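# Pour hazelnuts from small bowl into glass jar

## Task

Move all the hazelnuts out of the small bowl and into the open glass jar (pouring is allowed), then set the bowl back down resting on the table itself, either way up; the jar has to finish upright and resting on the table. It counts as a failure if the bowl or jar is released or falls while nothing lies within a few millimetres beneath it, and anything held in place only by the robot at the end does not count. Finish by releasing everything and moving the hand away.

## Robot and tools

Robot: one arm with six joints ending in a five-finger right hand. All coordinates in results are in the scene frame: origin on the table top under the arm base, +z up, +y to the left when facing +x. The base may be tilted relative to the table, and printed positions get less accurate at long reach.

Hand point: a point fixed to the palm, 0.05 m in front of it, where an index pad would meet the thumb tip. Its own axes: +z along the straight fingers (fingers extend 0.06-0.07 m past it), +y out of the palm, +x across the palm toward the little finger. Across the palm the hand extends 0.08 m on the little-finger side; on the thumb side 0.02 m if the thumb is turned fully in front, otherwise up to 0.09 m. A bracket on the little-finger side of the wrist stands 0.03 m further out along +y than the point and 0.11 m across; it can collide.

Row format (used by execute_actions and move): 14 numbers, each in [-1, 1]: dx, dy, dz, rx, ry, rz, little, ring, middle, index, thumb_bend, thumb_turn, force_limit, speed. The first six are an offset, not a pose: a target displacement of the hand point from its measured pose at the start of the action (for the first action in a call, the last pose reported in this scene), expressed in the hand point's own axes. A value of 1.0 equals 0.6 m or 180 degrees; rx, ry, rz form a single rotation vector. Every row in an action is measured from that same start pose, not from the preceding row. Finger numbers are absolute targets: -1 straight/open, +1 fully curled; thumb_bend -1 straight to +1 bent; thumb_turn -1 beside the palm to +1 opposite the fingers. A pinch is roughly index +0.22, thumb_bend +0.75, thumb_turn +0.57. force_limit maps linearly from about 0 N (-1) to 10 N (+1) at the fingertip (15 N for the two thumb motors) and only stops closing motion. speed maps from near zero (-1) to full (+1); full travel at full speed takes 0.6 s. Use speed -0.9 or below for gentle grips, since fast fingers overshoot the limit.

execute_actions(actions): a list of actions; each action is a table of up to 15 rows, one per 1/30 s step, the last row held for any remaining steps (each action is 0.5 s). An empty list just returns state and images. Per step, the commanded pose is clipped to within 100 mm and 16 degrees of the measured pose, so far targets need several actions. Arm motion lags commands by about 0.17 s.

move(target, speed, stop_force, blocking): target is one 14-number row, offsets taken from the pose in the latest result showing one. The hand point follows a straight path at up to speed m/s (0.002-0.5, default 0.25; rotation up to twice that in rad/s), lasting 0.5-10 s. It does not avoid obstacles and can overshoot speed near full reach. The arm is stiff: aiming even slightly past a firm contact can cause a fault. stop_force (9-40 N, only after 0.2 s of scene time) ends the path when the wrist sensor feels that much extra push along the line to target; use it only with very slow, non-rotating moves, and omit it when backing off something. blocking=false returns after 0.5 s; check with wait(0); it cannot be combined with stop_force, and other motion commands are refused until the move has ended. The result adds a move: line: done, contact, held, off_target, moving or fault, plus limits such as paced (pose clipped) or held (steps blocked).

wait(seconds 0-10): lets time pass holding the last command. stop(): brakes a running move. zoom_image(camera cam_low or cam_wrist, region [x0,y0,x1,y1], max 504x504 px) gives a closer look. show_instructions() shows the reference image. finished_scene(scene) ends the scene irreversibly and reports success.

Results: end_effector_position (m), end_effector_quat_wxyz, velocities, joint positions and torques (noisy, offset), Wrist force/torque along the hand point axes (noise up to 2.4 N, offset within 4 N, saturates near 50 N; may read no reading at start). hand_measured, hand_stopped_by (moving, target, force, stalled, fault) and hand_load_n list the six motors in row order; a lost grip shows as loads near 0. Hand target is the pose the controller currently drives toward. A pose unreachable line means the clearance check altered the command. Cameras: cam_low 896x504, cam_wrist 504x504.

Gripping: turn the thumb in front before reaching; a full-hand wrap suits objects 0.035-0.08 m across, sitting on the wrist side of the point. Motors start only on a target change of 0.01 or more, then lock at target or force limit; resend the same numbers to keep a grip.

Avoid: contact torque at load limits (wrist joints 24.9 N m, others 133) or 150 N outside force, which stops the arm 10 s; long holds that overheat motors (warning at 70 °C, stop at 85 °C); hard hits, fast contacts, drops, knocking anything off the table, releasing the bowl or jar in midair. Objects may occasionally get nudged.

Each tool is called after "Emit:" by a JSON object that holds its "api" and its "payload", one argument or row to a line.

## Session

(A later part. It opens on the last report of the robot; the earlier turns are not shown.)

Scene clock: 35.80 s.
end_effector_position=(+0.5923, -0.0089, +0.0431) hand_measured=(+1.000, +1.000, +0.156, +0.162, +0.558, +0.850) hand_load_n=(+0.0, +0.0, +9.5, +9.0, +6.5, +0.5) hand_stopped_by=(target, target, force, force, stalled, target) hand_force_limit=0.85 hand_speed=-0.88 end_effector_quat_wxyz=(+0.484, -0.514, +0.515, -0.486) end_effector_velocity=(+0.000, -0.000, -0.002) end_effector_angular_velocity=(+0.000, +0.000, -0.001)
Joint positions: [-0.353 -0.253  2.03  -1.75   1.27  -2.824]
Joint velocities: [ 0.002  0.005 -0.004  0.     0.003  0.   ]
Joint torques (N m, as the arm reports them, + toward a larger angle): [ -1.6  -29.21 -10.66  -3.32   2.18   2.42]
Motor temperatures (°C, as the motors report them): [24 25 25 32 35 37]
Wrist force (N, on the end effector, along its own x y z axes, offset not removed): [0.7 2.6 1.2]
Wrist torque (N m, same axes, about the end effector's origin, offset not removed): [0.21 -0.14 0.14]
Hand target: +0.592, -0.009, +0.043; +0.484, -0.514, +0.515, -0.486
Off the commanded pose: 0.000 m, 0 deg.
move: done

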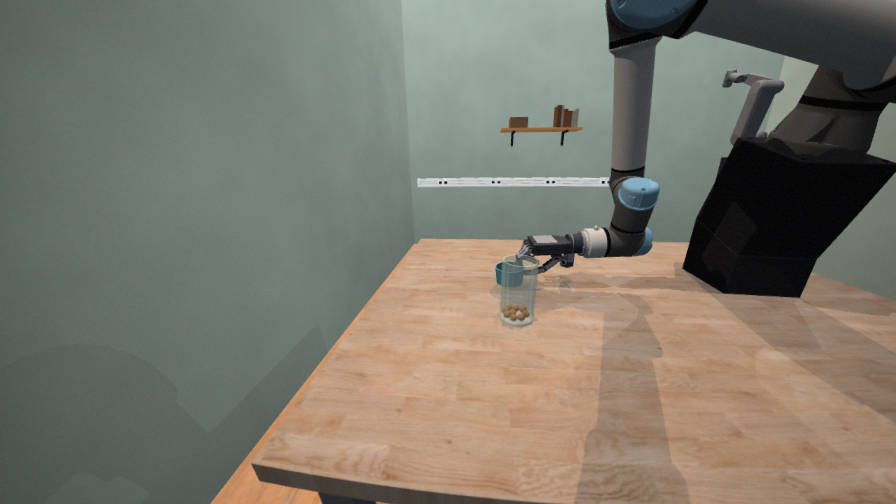

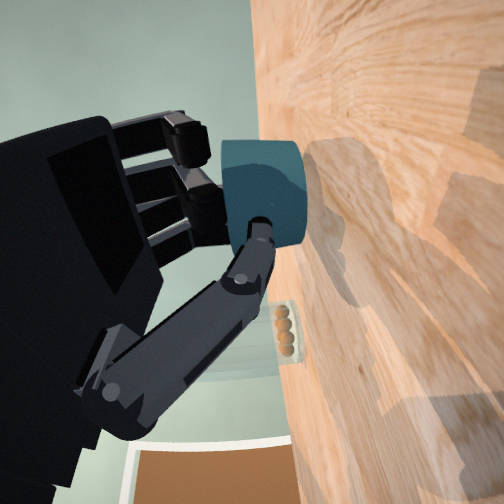

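Emit:
{"api": "move", "payload": {
  "target": [0,0.019,0.001,0,0,0,1,1,0.6,0.6,0.57,0.85,0.85,-0.88],
  "speed": 0.008,
  "stop_force": 9
}}

Emit:
{"api": "move", "payload": {
  "target": [0,0,0,0,0,0,1,1,0.05,0.05,0.45,0.85,0.85,-0.6]
}}

Emit:
{"api": "move", "payload": {
  "target": [0,-0.011,0,0,0,0,1,1,0.05,0.05,0.45,0.85,0.85,-0.6],
  "speed": 0.015
}}

Emit:
{"api": "move", "payload": {
  "target": [0,0,0,0,0,0,1,1,0.6,0.6,0.57,0.85,0.85,-0.88]
}}

Emit:
{"api": "move", "payload": {
  "target": [0,-0.03,0,0,0,0,1,1,0.6,0.6,0.57,0.85,0.85,-0.88],
  "speed": 0.02
}}

Scene clock: 37.80 s.
end_effector_position=(+0.5924, -0.0089, +0.0320) hand_measured=(+1.000, +1.000, +0.156, +0.162, +0.558, +0.850) hand_load_n=(+0.0, +0.0, +9.0, +9.0, +5.5, +0.5) hand_stopped_by=(target, target, force, force, stalled, target) hand_force_limit=0.85 hand_speed=-0.88 end_effector_quat_wxyz=(+0.484, -0.514, +0.515, -0.486) end_effector_velocity=(+0.000, +0.001, +0.001) end_effector_angular_velocity=(-0.001, -0.002, +0.002)
Joint positions: [-0.342 -0.226  2.008 -1.755  1.281 -2.823]
Joint velocities: [ 0.    -0.003  0.002 -0.001 -0.001 -0.   ]
Joint torques (N m, as the arm reports them, + toward a larger angle): [-11.84 -39.94  12.41   0.55  -1.08   2.12]
Motor temperatures (°C, as the motors report them): [24 25 25 32 35 37]
Wrist force (N, on the end effector, along its own x y z axes, offset not removed): [1.2 -8.1 -3.6]
Wrist torque (N m, same axes, about the end effector's origin, offset not removed): [0.02 -0.09 0.04]
Hand target: +0.592, -0.009, +0.032; +0.484, -0.514, +0.515, -0.486
Off the commanded pose: 0.000 m, 0 deg.
move: contact

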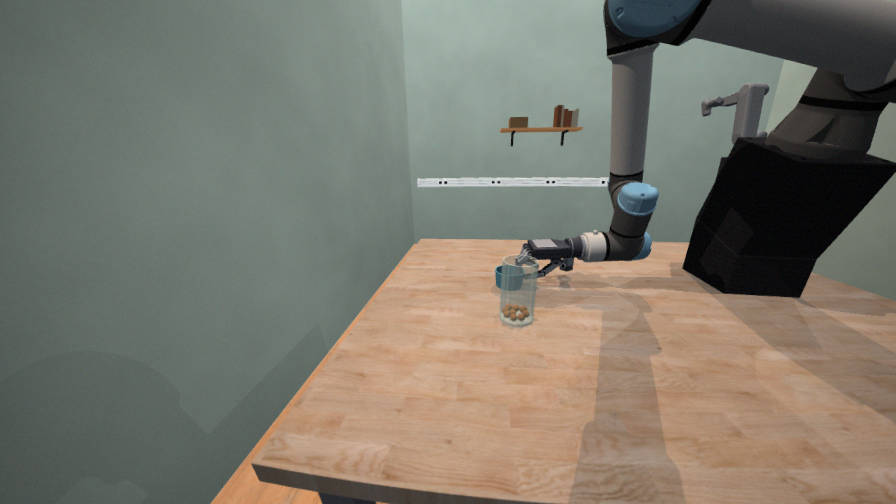

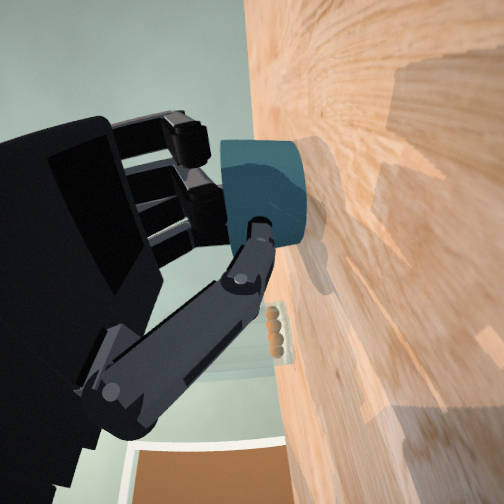

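Scene clock: 38.33 s.
end_effector_position=(+0.5923, -0.0089, +0.0320) hand_measured=(+1.000, +1.000, +0.050, +0.050, +0.450, +0.850) hand_load_n=(+0.0, +0.0, +0.0, +0.0, +0.0, +0.0) hand_stopped_by=(target, target, target, target, target, target) hand_force_limit=0.85 hand_speed=-0.60 end_effector_quat_wxyz=(+0.484, -0.514, +0.515, -0.486) end_effector_velocity=(-0.000, -0.000, -0.000) end_effector_angular_velocity=(+0.000, +0.001, -0.000)
Joint positions: [-0.342 -0.226  2.008 -1.755  1.281 -2.823]
Joint velocities: [-0.     0.001 -0.001  0.001 -0.     0.   ]
Joint torques (N m, as the arm reports them, + toward a larger angle): [ -9.1  -28.57  -7.07  -0.85   0.37   1.98]
Motor temperatures (°C, as the motors report them): [24 25 25 32 35 37]
Wrist force (N, on the end effector, along its own x y z axes, offset not removed): [-0.9 -0.2 1.1]
Wrist torque (N m, same axes, about the end effector's origin, offset not removed): [-0.10 0.12 -0.14]
Hand target: +0.592, -0.009, +0.032; +0.484, -0.514, +0.515, -0.486
Off the commanded pose: 0.000 m, 0 deg.
move: done

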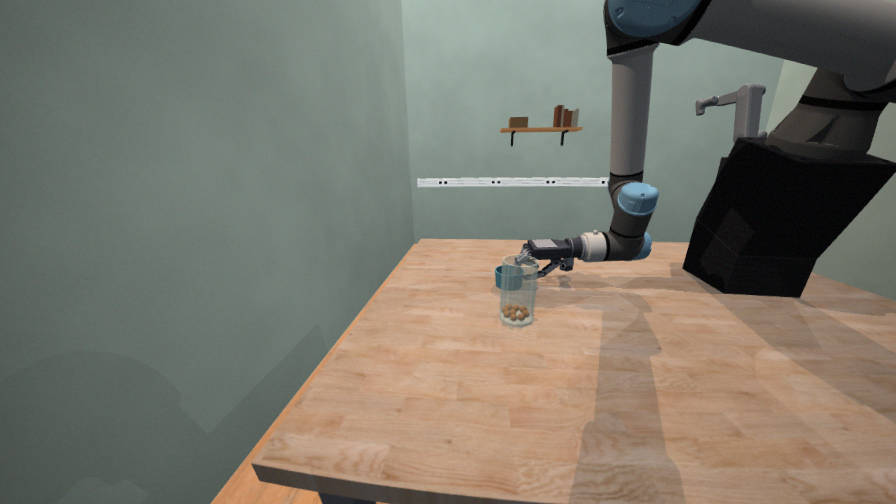

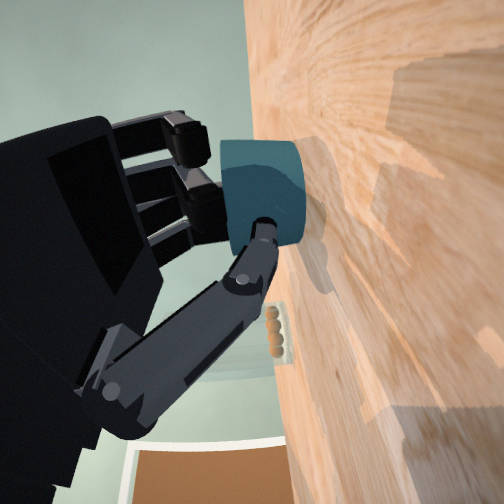

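Scene clock: 39.07 s.
end_effector_position=(+0.5927, -0.0089, +0.0384) hand_measured=(+1.000, +1.000, +0.050, +0.050, +0.450, +0.850) hand_load_n=(+0.0, +0.0, +0.0, +0.0, +0.0, +0.0) hand_stopped_by=(target, target, target, target, target, target) hand_force_limit=0.85 hand_speed=-0.60 end_effector_quat_wxyz=(+0.484, -0.514, +0.515, -0.486) end_effector_velocity=(-0.001, +0.000, +0.001) end_effector_angular_velocity=(+0.000, +0.002, -0.000)
Joint positions: [-0.348 -0.242  2.02  -1.751  1.275 -2.823]
Joint velocities: [-0.002 -0.004  0.004  0.002 -0.002 -0.   ]
Joint torques (N m, as the arm reports them, + toward a larger angle): [-25.91 -42.84  12.09   0.32  -0.65  -1.79]
Motor temperatures (°C, as the motors report them): [24 25 25 32 35 37]
Wrist force (N, on the end effector, along its own x y z axes, offset not removed): [-0.6 -0.9 0.1]
Wrist torque (N m, same axes, about the end effector's origin, offset not removed): [-0.20 0.07 -0.05]
Hand target: +0.593, -0.009, +0.039; +0.484, -0.514, +0.515, -0.486
Off the commanded pose: 0.000 m, 0 deg.
move: done

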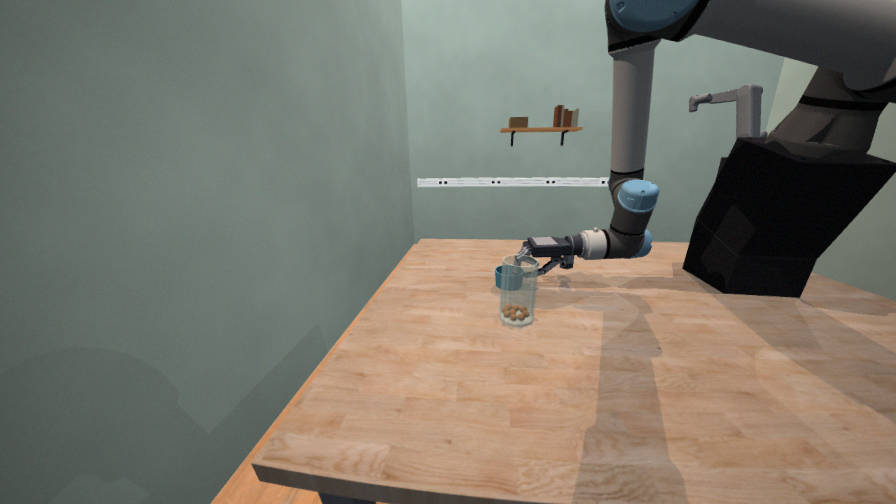

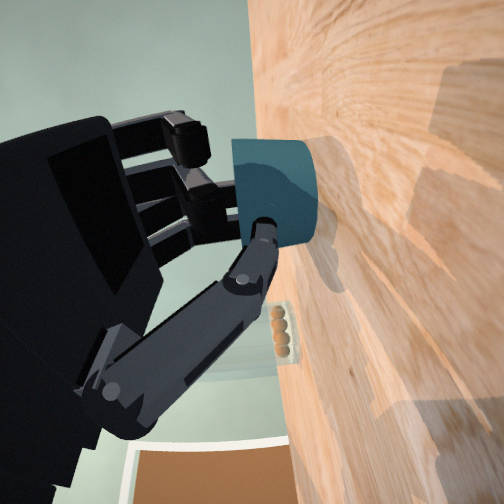

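Scene clock: 40.43 s.
end_effector_position=(+0.5927, -0.0089, +0.0384) hand_measured=(+1.000, +1.000, +0.166, +0.172, +0.548, +0.850) hand_load_n=(+0.0, +0.0, +10.5, +10.5, +11.0, +1.0) hand_stopped_by=(target, target, force, force, stalled, target) hand_force_limit=0.85 hand_speed=-0.88 end_effector_quat_wxyz=(+0.484, -0.514, +0.515, -0.486) end_effector_velocity=(+0.000, +0.000, +0.000) end_effector_angular_velocity=(+0.000, -0.000, +0.001)
Joint positions: [-0.348 -0.242  2.02  -1.751  1.275 -2.823]
Joint velocities: [-0.    -0.    -0.    -0.    -0.001  0.   ]
Joint torques (N m, as the arm reports them, + toward a larger angle): [ -7.3  -29.86 -10.03  -2.84   1.67  -1.94]
Motor temperatures (°C, as the motors report them): [24 25 25 32 35 37]
Wrist force (N, on the end effector, along its own x y z axes, offset not removed): [0.0 -2.0 2.1]
Wrist torque (N m, same axes, about the end effector's origin, offset not removed): [-0.16 -0.06 -0.06]
Hand target: +0.593, -0.009, +0.038; +0.484, -0.514, +0.515, -0.486
Off the commanded pose: 0.000 m, 0 deg.
move: done

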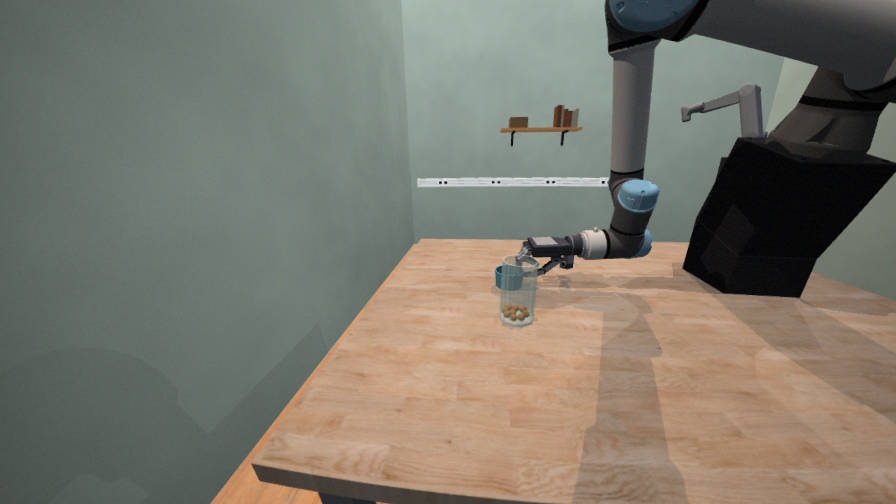

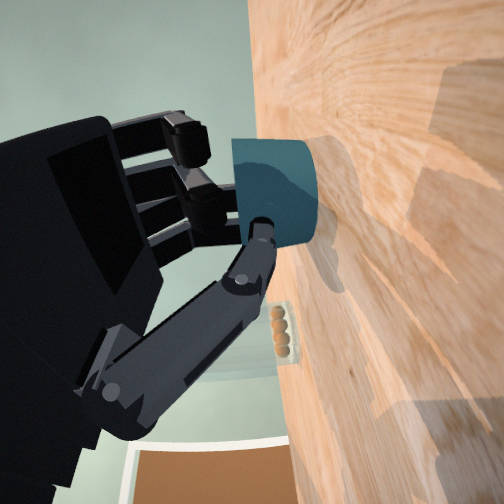

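Scene clock: 41.63 s.
end_effector_position=(+0.5938, -0.0089, +0.0562) hand_measured=(+1.000, +1.000, +0.166, +0.172, +0.548, +0.850) hand_load_n=(+0.0, +0.0, +10.5, +10.5, +11.0, +1.0) hand_stopped_by=(target, target, force, force, stalled, target) hand_force_limit=0.85 hand_speed=-0.88 end_effector_quat_wxyz=(+0.484, -0.514, +0.515, -0.486) end_effector_velocity=(+0.001, -0.001, +0.002) end_effector_angular_velocity=(-0.000, -0.002, -0.000)
Joint positions: [-0.364 -0.285  2.051 -1.738  1.259 -2.824]
Joint velocities: [-0.002 -0.005  0.001  0.002 -0.001  0.   ]
Joint torques (N m, as the arm reports them, + toward a larger angle): [-24.23 -42.44  12.7    0.13  -0.5   -2.41]
Motor temperatures (°C, as the motors report them): [24 25 25 32 35 37]
Wrist force (N, on the end effector, along its own x y z axes, offset not removed): [1.6 0.6 1.1]
Wrist torque (N m, same axes, about the end effector's origin, offset not removed): [-0.08 -0.27 0.11]
Hand target: +0.594, -0.009, +0.056; +0.484, -0.514, +0.515, -0.486
Off the commanded pose: 0.000 m, 0 deg.
move: done

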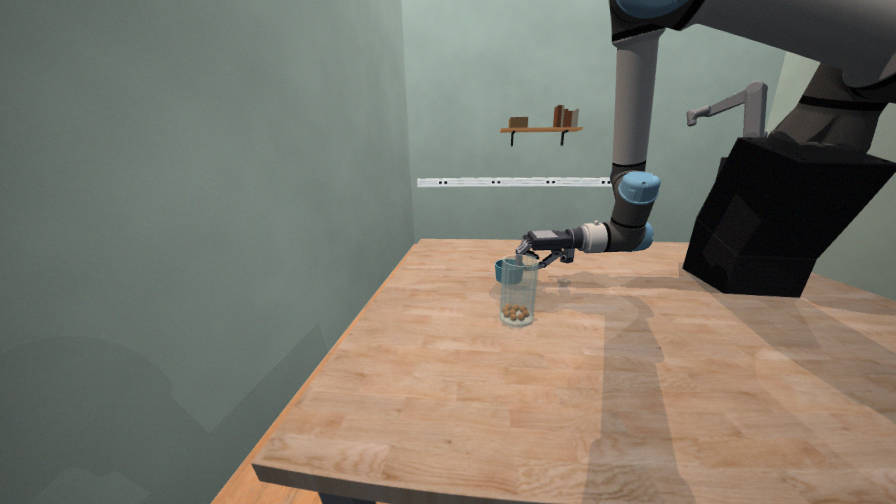

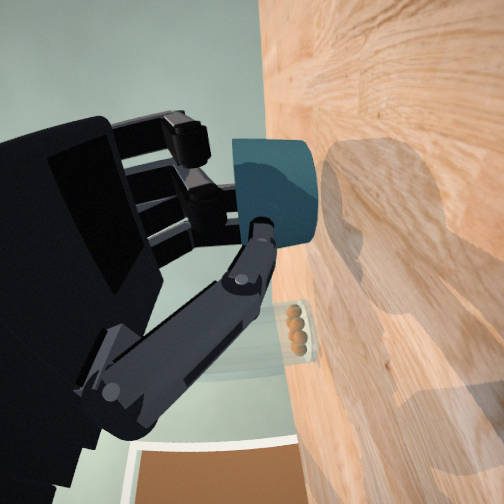

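Emit:
{"api": "move", "payload": {
  "target": [0,-0.215,-0.018,0,0,0,1,1,0.6,0.6,0.57,0.85,0.85,-0.88],
  "speed": 0.1
}}

Emit:
{"api": "move", "payload": {
  "target": [-0.212,0.024,0.001,0,0,-0.39,1,1,0.6,0.6,0.57,0.85,0.85,-0.88],
  "speed": 0.13
}}

Emit:
{"api": "zoom_image", "payload": {
  "camera": "cam_low",
  "region": [430, 170, 650, 335]
}}

Scene clock: 43.53 s.
end_effector_position=(+0.5907, -0.0088, +0.1855) hand_measured=(+1.000, +1.000, +0.166, +0.172, +0.548, +0.850) hand_load_n=(+0.0, +0.0, +10.5, +10.5, +11.0, +1.0) hand_stopped_by=(target, target, force, force, stalled, target) hand_force_limit=0.85 hand_speed=-0.88 end_effector_quat_wxyz=(+0.484, -0.514, +0.515, -0.486) end_effector_velocity=(-0.000, +0.000, +0.002) end_effector_angular_velocity=(-0.000, +0.000, +0.001)
Joint positions: [-0.491 -0.625  2.25  -1.597  1.132 -2.828]
Joint velocities: [-0.001 -0.006  0.003  0.004 -0.003 -0.   ]
Joint torques (N m, as the arm reports them, + toward a larger angle): [-25.85 -37.87   7.44   0.24  -0.93  -2.22]
Motor temperatures (°C, as the motors report them): [24 25 25 32 35 37]
Wrist force (N, on the end effector, along its own x y z axes, offset not removed): [-1.1 1.3 0.3]
Wrist torque (N m, same axes, about the end effector's origin, offset not removed): [0.02 0.17 -0.06]
Hand target: +0.591, -0.009, +0.186; +0.484, -0.514, +0.515, -0.486
Off the commanded pose: 0.000 m, 0 deg.
move: done

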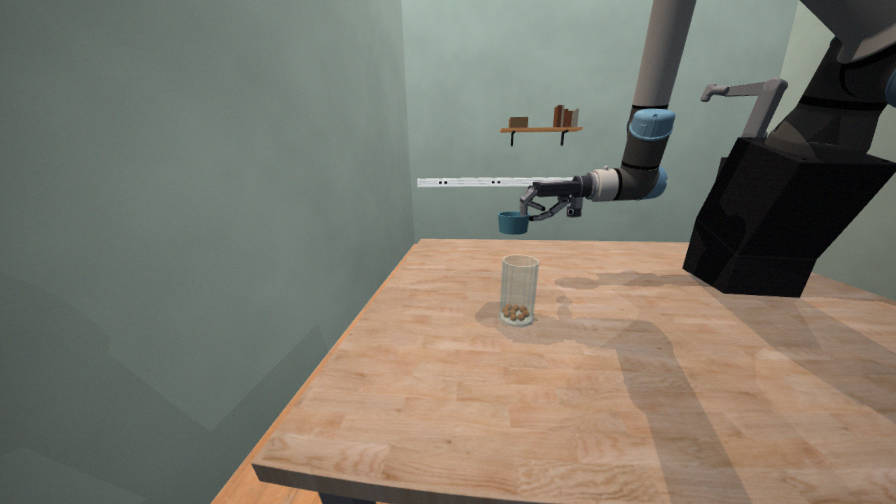

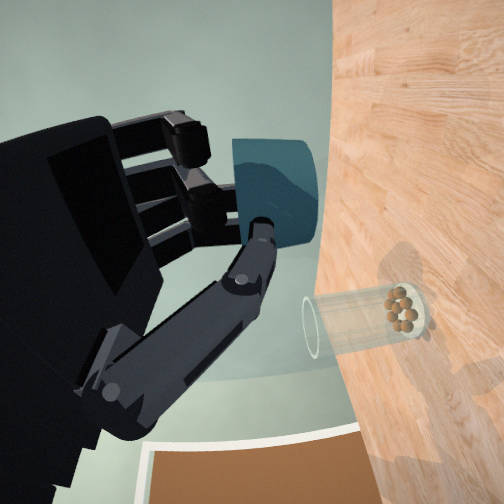

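Scene clock: 48.63 s.
end_effector_position=(+0.5906, +0.1184, +0.1709) hand_measured=(+1.000, +1.000, +0.166, +0.172, +0.548, +0.850) hand_load_n=(+0.0, +0.0, +11.0, +10.0, +11.0, +1.0) hand_stopped_by=(target, target, force, force, stalled, target) hand_force_limit=0.85 hand_speed=-0.88 end_effector_quat_wxyz=(-0.117, +0.716, -0.126, +0.676) end_effector_velocity=(+0.000, +0.001, -0.000) end_effector_angular_velocity=(-0.012, +0.000, +0.000)
Joint positions: [ 0.094 -0.739  2.156 -1.391  1.717 -4.036]
Joint velocities: [ 0.006  0.001 -0.003  0.003  0.006 -0.012]
Joint torques (N m, as the arm reports them, + toward a larger angle): [  0.96 -24.9  -14.26   0.35   2.11  -2.58]
Motor temperatures (°C, as the motors report them): [24 25 25 32 35 37]
Wrist force (N, on the end effector, along its own x y z axes, offset not removed): [0.5 0.3 2.1]
Wrist torque (N m, same axes, about the end effector's origin, offset not removed): [-0.17 -0.26 0.08]
Hand target: +0.591, +0.118, +0.171; -0.116, +0.717, -0.126, +0.676
Off the commanded pose: 0.000 m, 0 deg.
move: done

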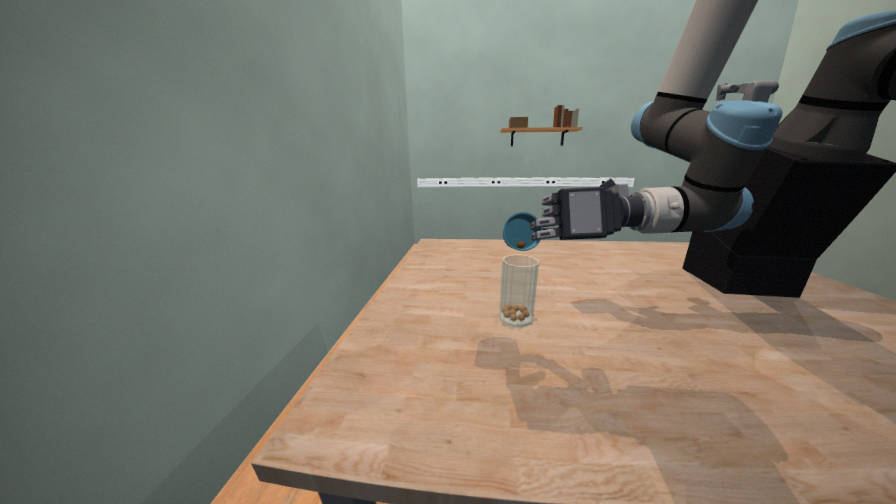

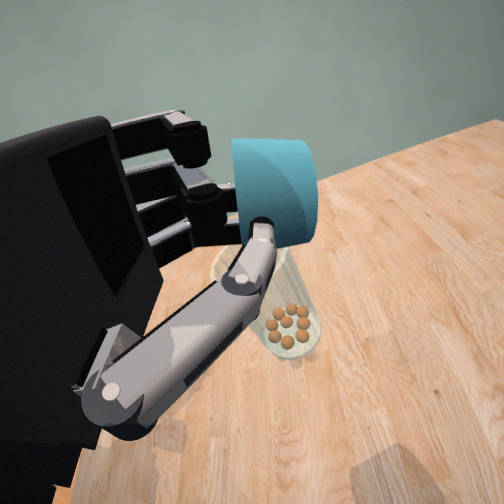

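Region (430, 170, 650, 335) of cam_low's 896x504 image, scaled by 2.291, with more detail than that image has; it fills the top 378 rows of this view, and the rest is white.

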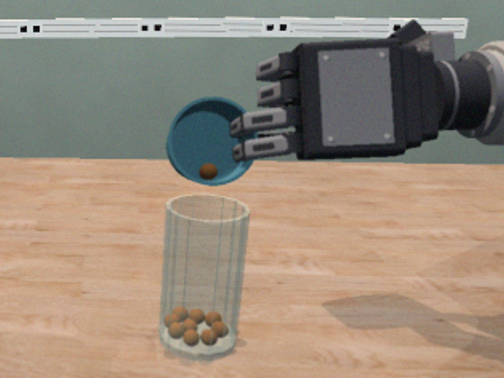

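Emit:
{"api": "move", "payload": {
  "target": [-0.01,0.005,0,0,0,-0.16,1,1,0.6,0.6,0.57,0.85,0.85,-0.88],
  "speed": 0.05
}}

Emit:
{"api": "zoom_image", "payload": {
  "camera": "cam_low",
  "region": [430, 170, 650, 335]
}}

Scene clock: 54.03 s.
end_effector_position=(+0.5902, +0.1176, +0.1643) hand_measured=(+1.000, +1.000, +0.166, +0.172, +0.548, +0.850) hand_load_n=(+0.0, +0.0, +11.0, +10.0, +11.5, +1.0) hand_stopped_by=(target, target, force, force, stalled, target) hand_force_limit=0.85 hand_speed=-0.88 end_effector_quat_wxyz=(+0.055, +0.725, +0.055, +0.684) end_effector_velocity=(+0.001, -0.000, +0.001) end_effector_angular_velocity=(-0.013, -0.003, +0.000)
Joint positions: [ 0.166 -0.658  2.096 -1.412  1.789 -4.535]
Joint velocities: [ 0.001  0.002 -0.002 -0.003  0.003 -0.013]
Joint torques (N m, as the arm reports them, + toward a larger angle): [  1.66 -28.52 -11.71  -2.71   1.89  -2.22]
Motor temperatures (°C, as the motors report them): [24 25 25 32 35 37]
Wrist force (N, on the end effector, along its own x y z axes, offset not removed): [-0.9 0.3 -0.1]
Wrist torque (N m, same axes, about the end effector's origin, offset not removed): [0.01 0.03 -0.02]
Hand target: +0.590, +0.118, +0.164; +0.055, +0.725, +0.056, +0.684
Off the commanded pose: 0.000 m, 0 deg.
move: done

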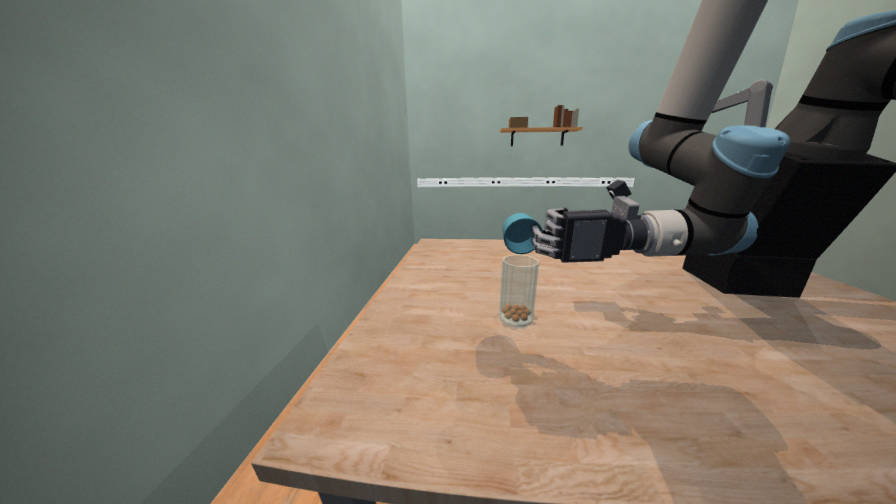

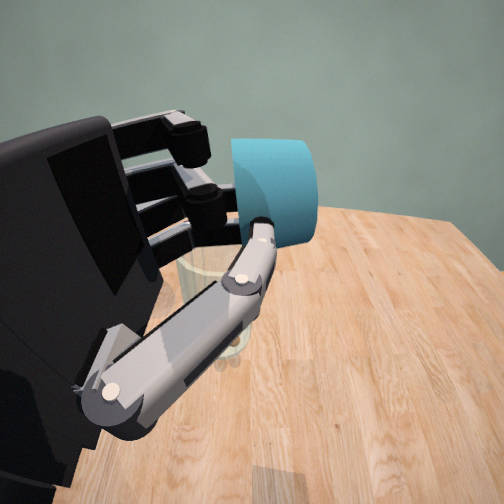

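Region (430, 170, 650, 335) of cam_low's 896x504 image, scaled by 2.291, with more detail than that image has; it fills the top 378 rows of this view, and the rest is white.

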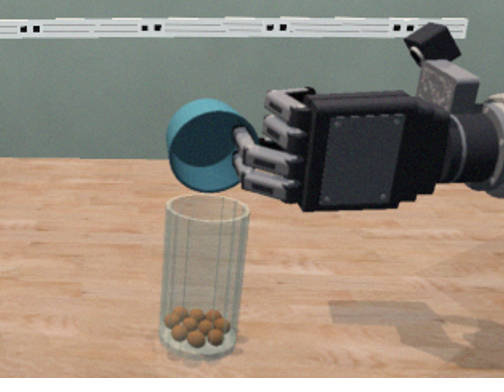

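Emit:
{"api": "move", "payload": {
  "target": [0.0,0.21,0,0,0,0.55,1,1,0.6,0.6,0.57,0.85,0.85,-0.88],
  "speed": 0.2
}}

Emit:
{"api": "move", "payload": {
  "target": [0,0.23,0.014,0,0,0,1,1,0.6,0.6,0.57,0.85,0.85,-0.88],
  "speed": 0.1
}}

Emit:
{"api": "move", "payload": {
  "target": [0,0.0135,0.001,0,0,0,1,1,0.6,0.6,0.57,0.85,0.85,-0.88],
  "speed": 0.008,
  "stop_force": 9
}}

Scene clock: 59.00 s.
end_effector_position=(+0.5912, -0.0069, +0.1838) hand_measured=(+1.000, +1.000, +0.166, +0.172, +0.548, +0.850) hand_load_n=(+0.0, +0.0, +10.5, +10.5, +11.0, +1.0) hand_stopped_by=(target, target, force, force, stalled, target) hand_force_limit=0.85 hand_speed=-0.88 end_effector_quat_wxyz=(+0.484, -0.514, +0.515, -0.486) end_effector_velocity=(+0.000, -0.002, +0.001) end_effector_angular_velocity=(+0.010, -0.003, -0.002)
Joint positions: [-0.484 -0.622  2.248 -1.597  1.139 -2.826]
Joint velocities: [-0.006  0.003 -0.001 -0.004 -0.004  0.011]
Joint torques (N m, as the arm reports them, + toward a larger angle): [-24.94 -23.65 -16.26  -2.99  -0.69   2.56]
Motor temperatures (°C, as the motors report them): [24 25 25 32 35 37]
Wrist force (N, on the end effector, along its own x y z axes, offset not removed): [-0.7 1.7 0.1]
Wrist torque (N m, same axes, about the end effector's origin, offset not removed): [0.11 0.03 0.01]
Hand target: +0.591, -0.007, +0.184; +0.485, -0.513, +0.516, -0.486
Off the commanded pose: 0.000 m, 0 deg.
move: done

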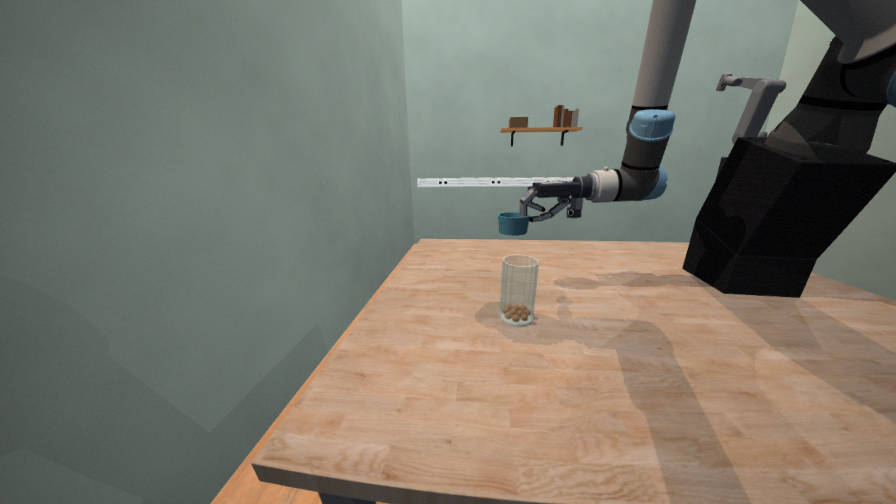

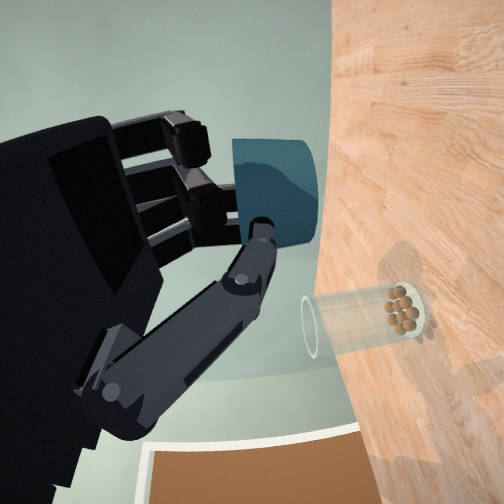

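Scene clock: 60.87 s.
end_effector_position=(+0.5913, -0.0068, +0.0457) hand_measured=(+1.000, +1.000, +0.166, +0.172, +0.548, +0.850) hand_load_n=(+0.0, +0.0, +10.5, +10.5, +11.0, +1.0) hand_stopped_by=(target, target, force, force, stalled, target) hand_force_limit=0.85 hand_speed=-0.88 end_effector_quat_wxyz=(+0.484, -0.514, +0.515, -0.486) end_effector_velocity=(-0.001, +0.001, -0.002) end_effector_angular_velocity=(+0.000, +0.003, -0.000)
Joint positions: [-0.35  -0.26   2.038 -1.751  1.272 -2.822]
Joint velocities: [ 0.003  0.004 -0.002 -0.     0.002 -0.   ]
Joint torques (N m, as the arm reports them, + toward a larger angle): [ -1.66 -30.17 -12.3   -3.27   2.15   2.4 ]
Motor temperatures (°C, as the motors report them): [24 25 25 32 35 37]
Wrist force (N, on the end effector, along its own x y z axes, offset not removed): [0.4 -0.4 1.4]
Wrist torque (N m, same axes, about the end effector's origin, offset not removed): [-0.17 -0.16 0.05]
Hand target: +0.591, -0.007, +0.046; +0.484, -0.514, +0.515, -0.486
Off the commanded pose: 0.000 m, 0 deg.
move: done

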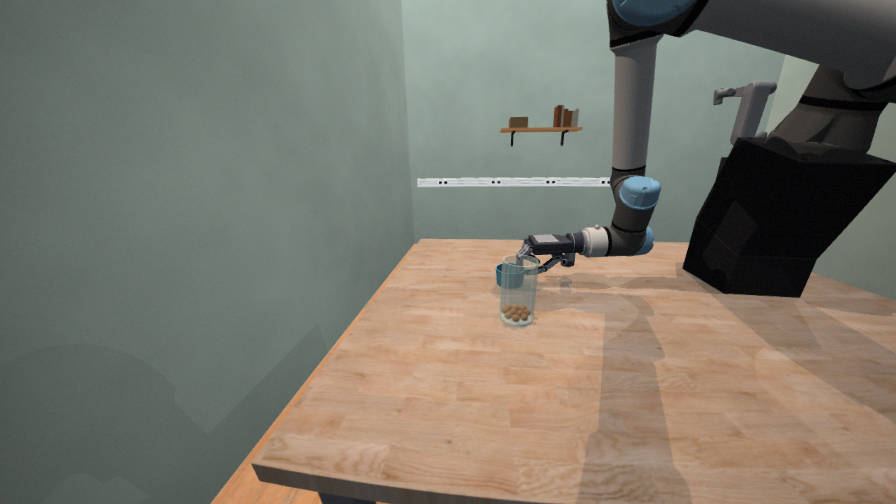

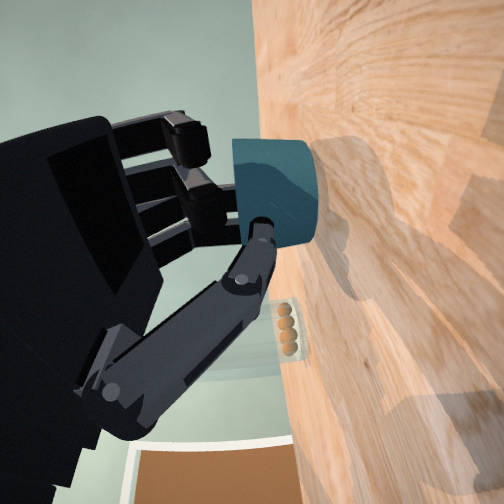

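Scene clock: 62.10 s.
end_effector_position=(+0.5915, -0.0068, +0.0378) hand_measured=(+1.000, +1.000, +0.166, +0.172, +0.548, +0.850) hand_load_n=(+0.0, +0.0, +10.5, +10.5, +8.0, +1.0) hand_stopped_by=(target, target, force, force, stalled, target) hand_force_limit=0.85 hand_speed=-0.88 end_effector_quat_wxyz=(+0.484, -0.514, +0.515, -0.486) end_effector_velocity=(-0.001, +0.000, -0.002) end_effector_angular_velocity=(+0.001, +0.002, -0.000)
Joint positions: [-0.343 -0.241  2.022 -1.754  1.28  -2.822]
Joint velocities: [ 0.001  0.004 -0.002 -0.001  0.001  0.   ]
Joint torques (N m, as the arm reports them, + toward a larger angle): [  0.85 -25.81 -11.41  -1.58   1.59   2.07]
Motor temperatures (°C, as the motors report them): [24 25 25 32 35 37]
Wrist force (N, on the end effector, along its own x y z axes, offset not removed): [0.1 -11.1 -6.2]
Wrist torque (N m, same axes, about the end effector's origin, offset not removed): [-0.02 -0.03 -0.04]
Hand target: +0.591, -0.007, +0.038; +0.484, -0.514, +0.515, -0.486
Off the commanded pose: 0.000 m, 0 deg.
move: done

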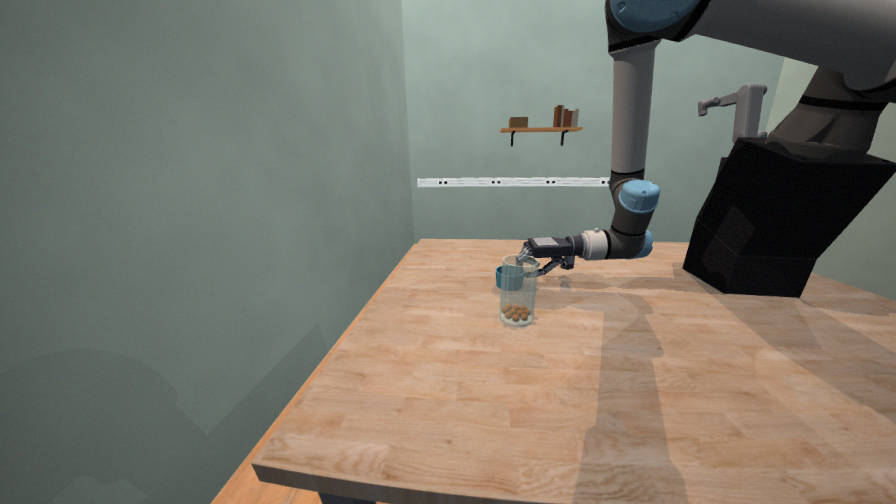

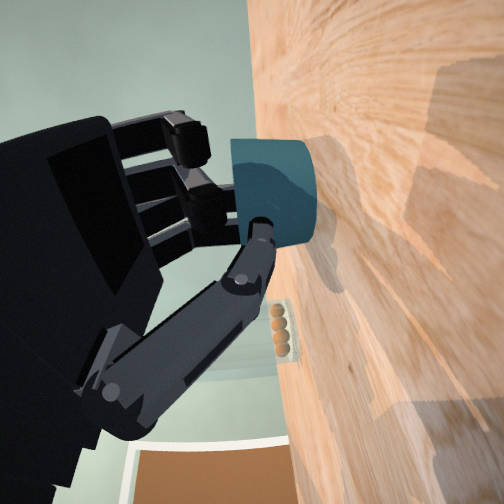

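Emit:
{"api": "move", "payload": {
  "target": [0,0,-0.005,0,0,0,1,1,-0.1,-0.1,0.4,0.85,0.9,-0.6],
  "speed": 0.01
}}

Emit:
{"api": "move", "payload": {
  "target": [0,-0.17,-0.03,0,0,0,1,1,-0.1,-0.1,0.4,0.85,0.9,-0.6],
  "speed": 0.1
}}

Scene clock: 62.87 s.
end_effector_position=(+0.5886, -0.0068, +0.0379) hand_measured=(+1.000, +1.000, -0.100, -0.100, +0.400, +0.850) hand_load_n=(+0.0, +0.0, +0.0, +0.0, +0.0, +0.0) hand_stopped_by=(target, target, target, target, target, target) hand_force_limit=0.90 hand_speed=-0.60 end_effector_quat_wxyz=(+0.484, -0.514, +0.515, -0.486) end_effector_velocity=(-0.001, +0.000, +0.000) end_effector_angular_velocity=(-0.000, -0.000, -0.000)
Joint positions: [-0.345 -0.239  2.029 -1.763  1.278 -2.822]
Joint velocities: [-0.001  0.     0.003 -0.003 -0.    -0.   ]
Joint torques (N m, as the arm reports them, + toward a larger angle): [-24.39 -27.57  11.34  -3.02  -1.01   0.21]
Motor temperatures (°C, as the motors report them): [24 25 25 32 35 37]
Wrist force (N, on the end effector, along its own x y z axes, offset not removed): [-0.2 -0.7 0.7]
Wrist torque (N m, same axes, about the end effector's origin, offset not removed): [-0.12 -0.09 -0.03]
Hand target: +0.588, -0.007, +0.038; +0.484, -0.514, +0.515, -0.486
Off the commanded pose: 0.000 m, 0 deg.
move: done

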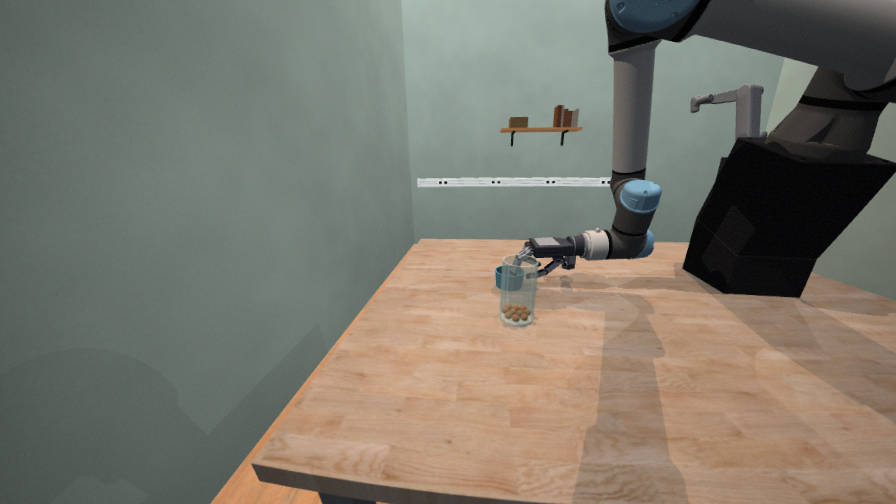

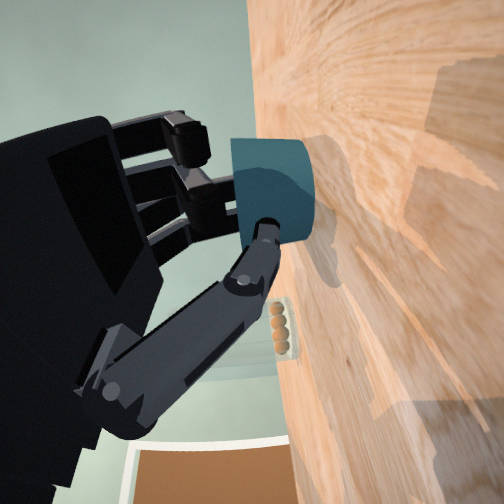

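Scene clock: 64.40 s.
end_effector_position=(+0.5767, -0.0068, +0.1407) hand_measured=(+1.000, +1.000, -0.100, -0.100, +0.400, +0.850) hand_load_n=(+0.0, +0.0, +0.0, +0.0, +0.0, +0.0) hand_stopped_by=(target, target, target, target, target, target) hand_force_limit=0.90 hand_speed=-0.60 end_effector_quat_wxyz=(+0.484, -0.513, +0.515, -0.486) end_effector_velocity=(-0.000, -0.000, +0.002) end_effector_angular_velocity=(+0.000, +0.000, -0.000)
Joint positions: [-0.46  -0.494  2.231 -1.709  1.163 -2.825]
Joint velocities: [-0.002 -0.005  0.002  0.003 -0.002  0.   ]
Joint torques (N m, as the arm reports them, + toward a larger angle): [-24.34 -38.83   9.31   0.25  -0.59  -2.29]
Motor temperatures (°C, as the motors report them): [24 25 25 32 35 37]
Wrist force (N, on the end effector, along its own x y z axes, offset not removed): [-1.6 0.0 0.4]
Wrist torque (N m, same axes, about the end effector's origin, offset not removed): [-0.05 0.19 -0.11]
Hand target: +0.577, -0.007, +0.141; +0.484, -0.514, +0.515, -0.486
Off the commanded pose: 0.000 m, 0 deg.
move: done

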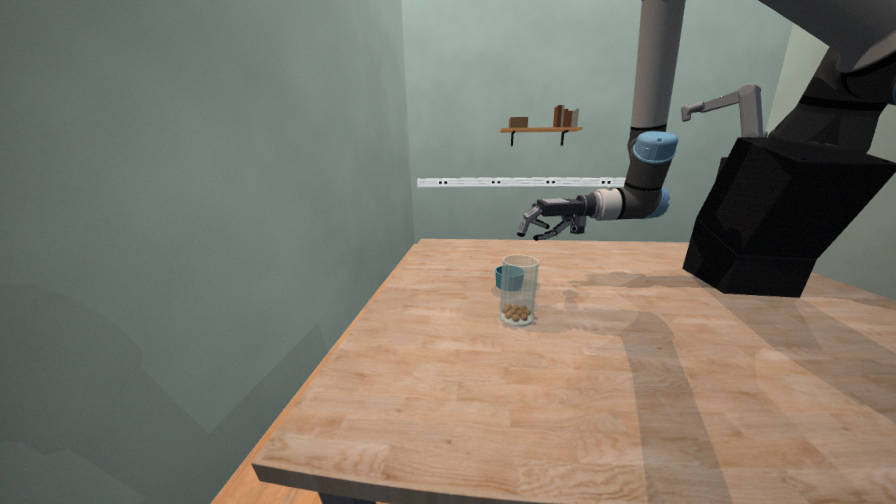

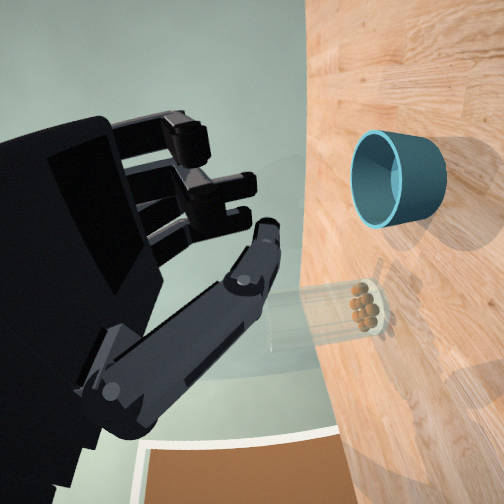

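Emit:
{"api": "finished_scene", "payload": {
  "scene": 2
}}

The scene is finished: the task was done.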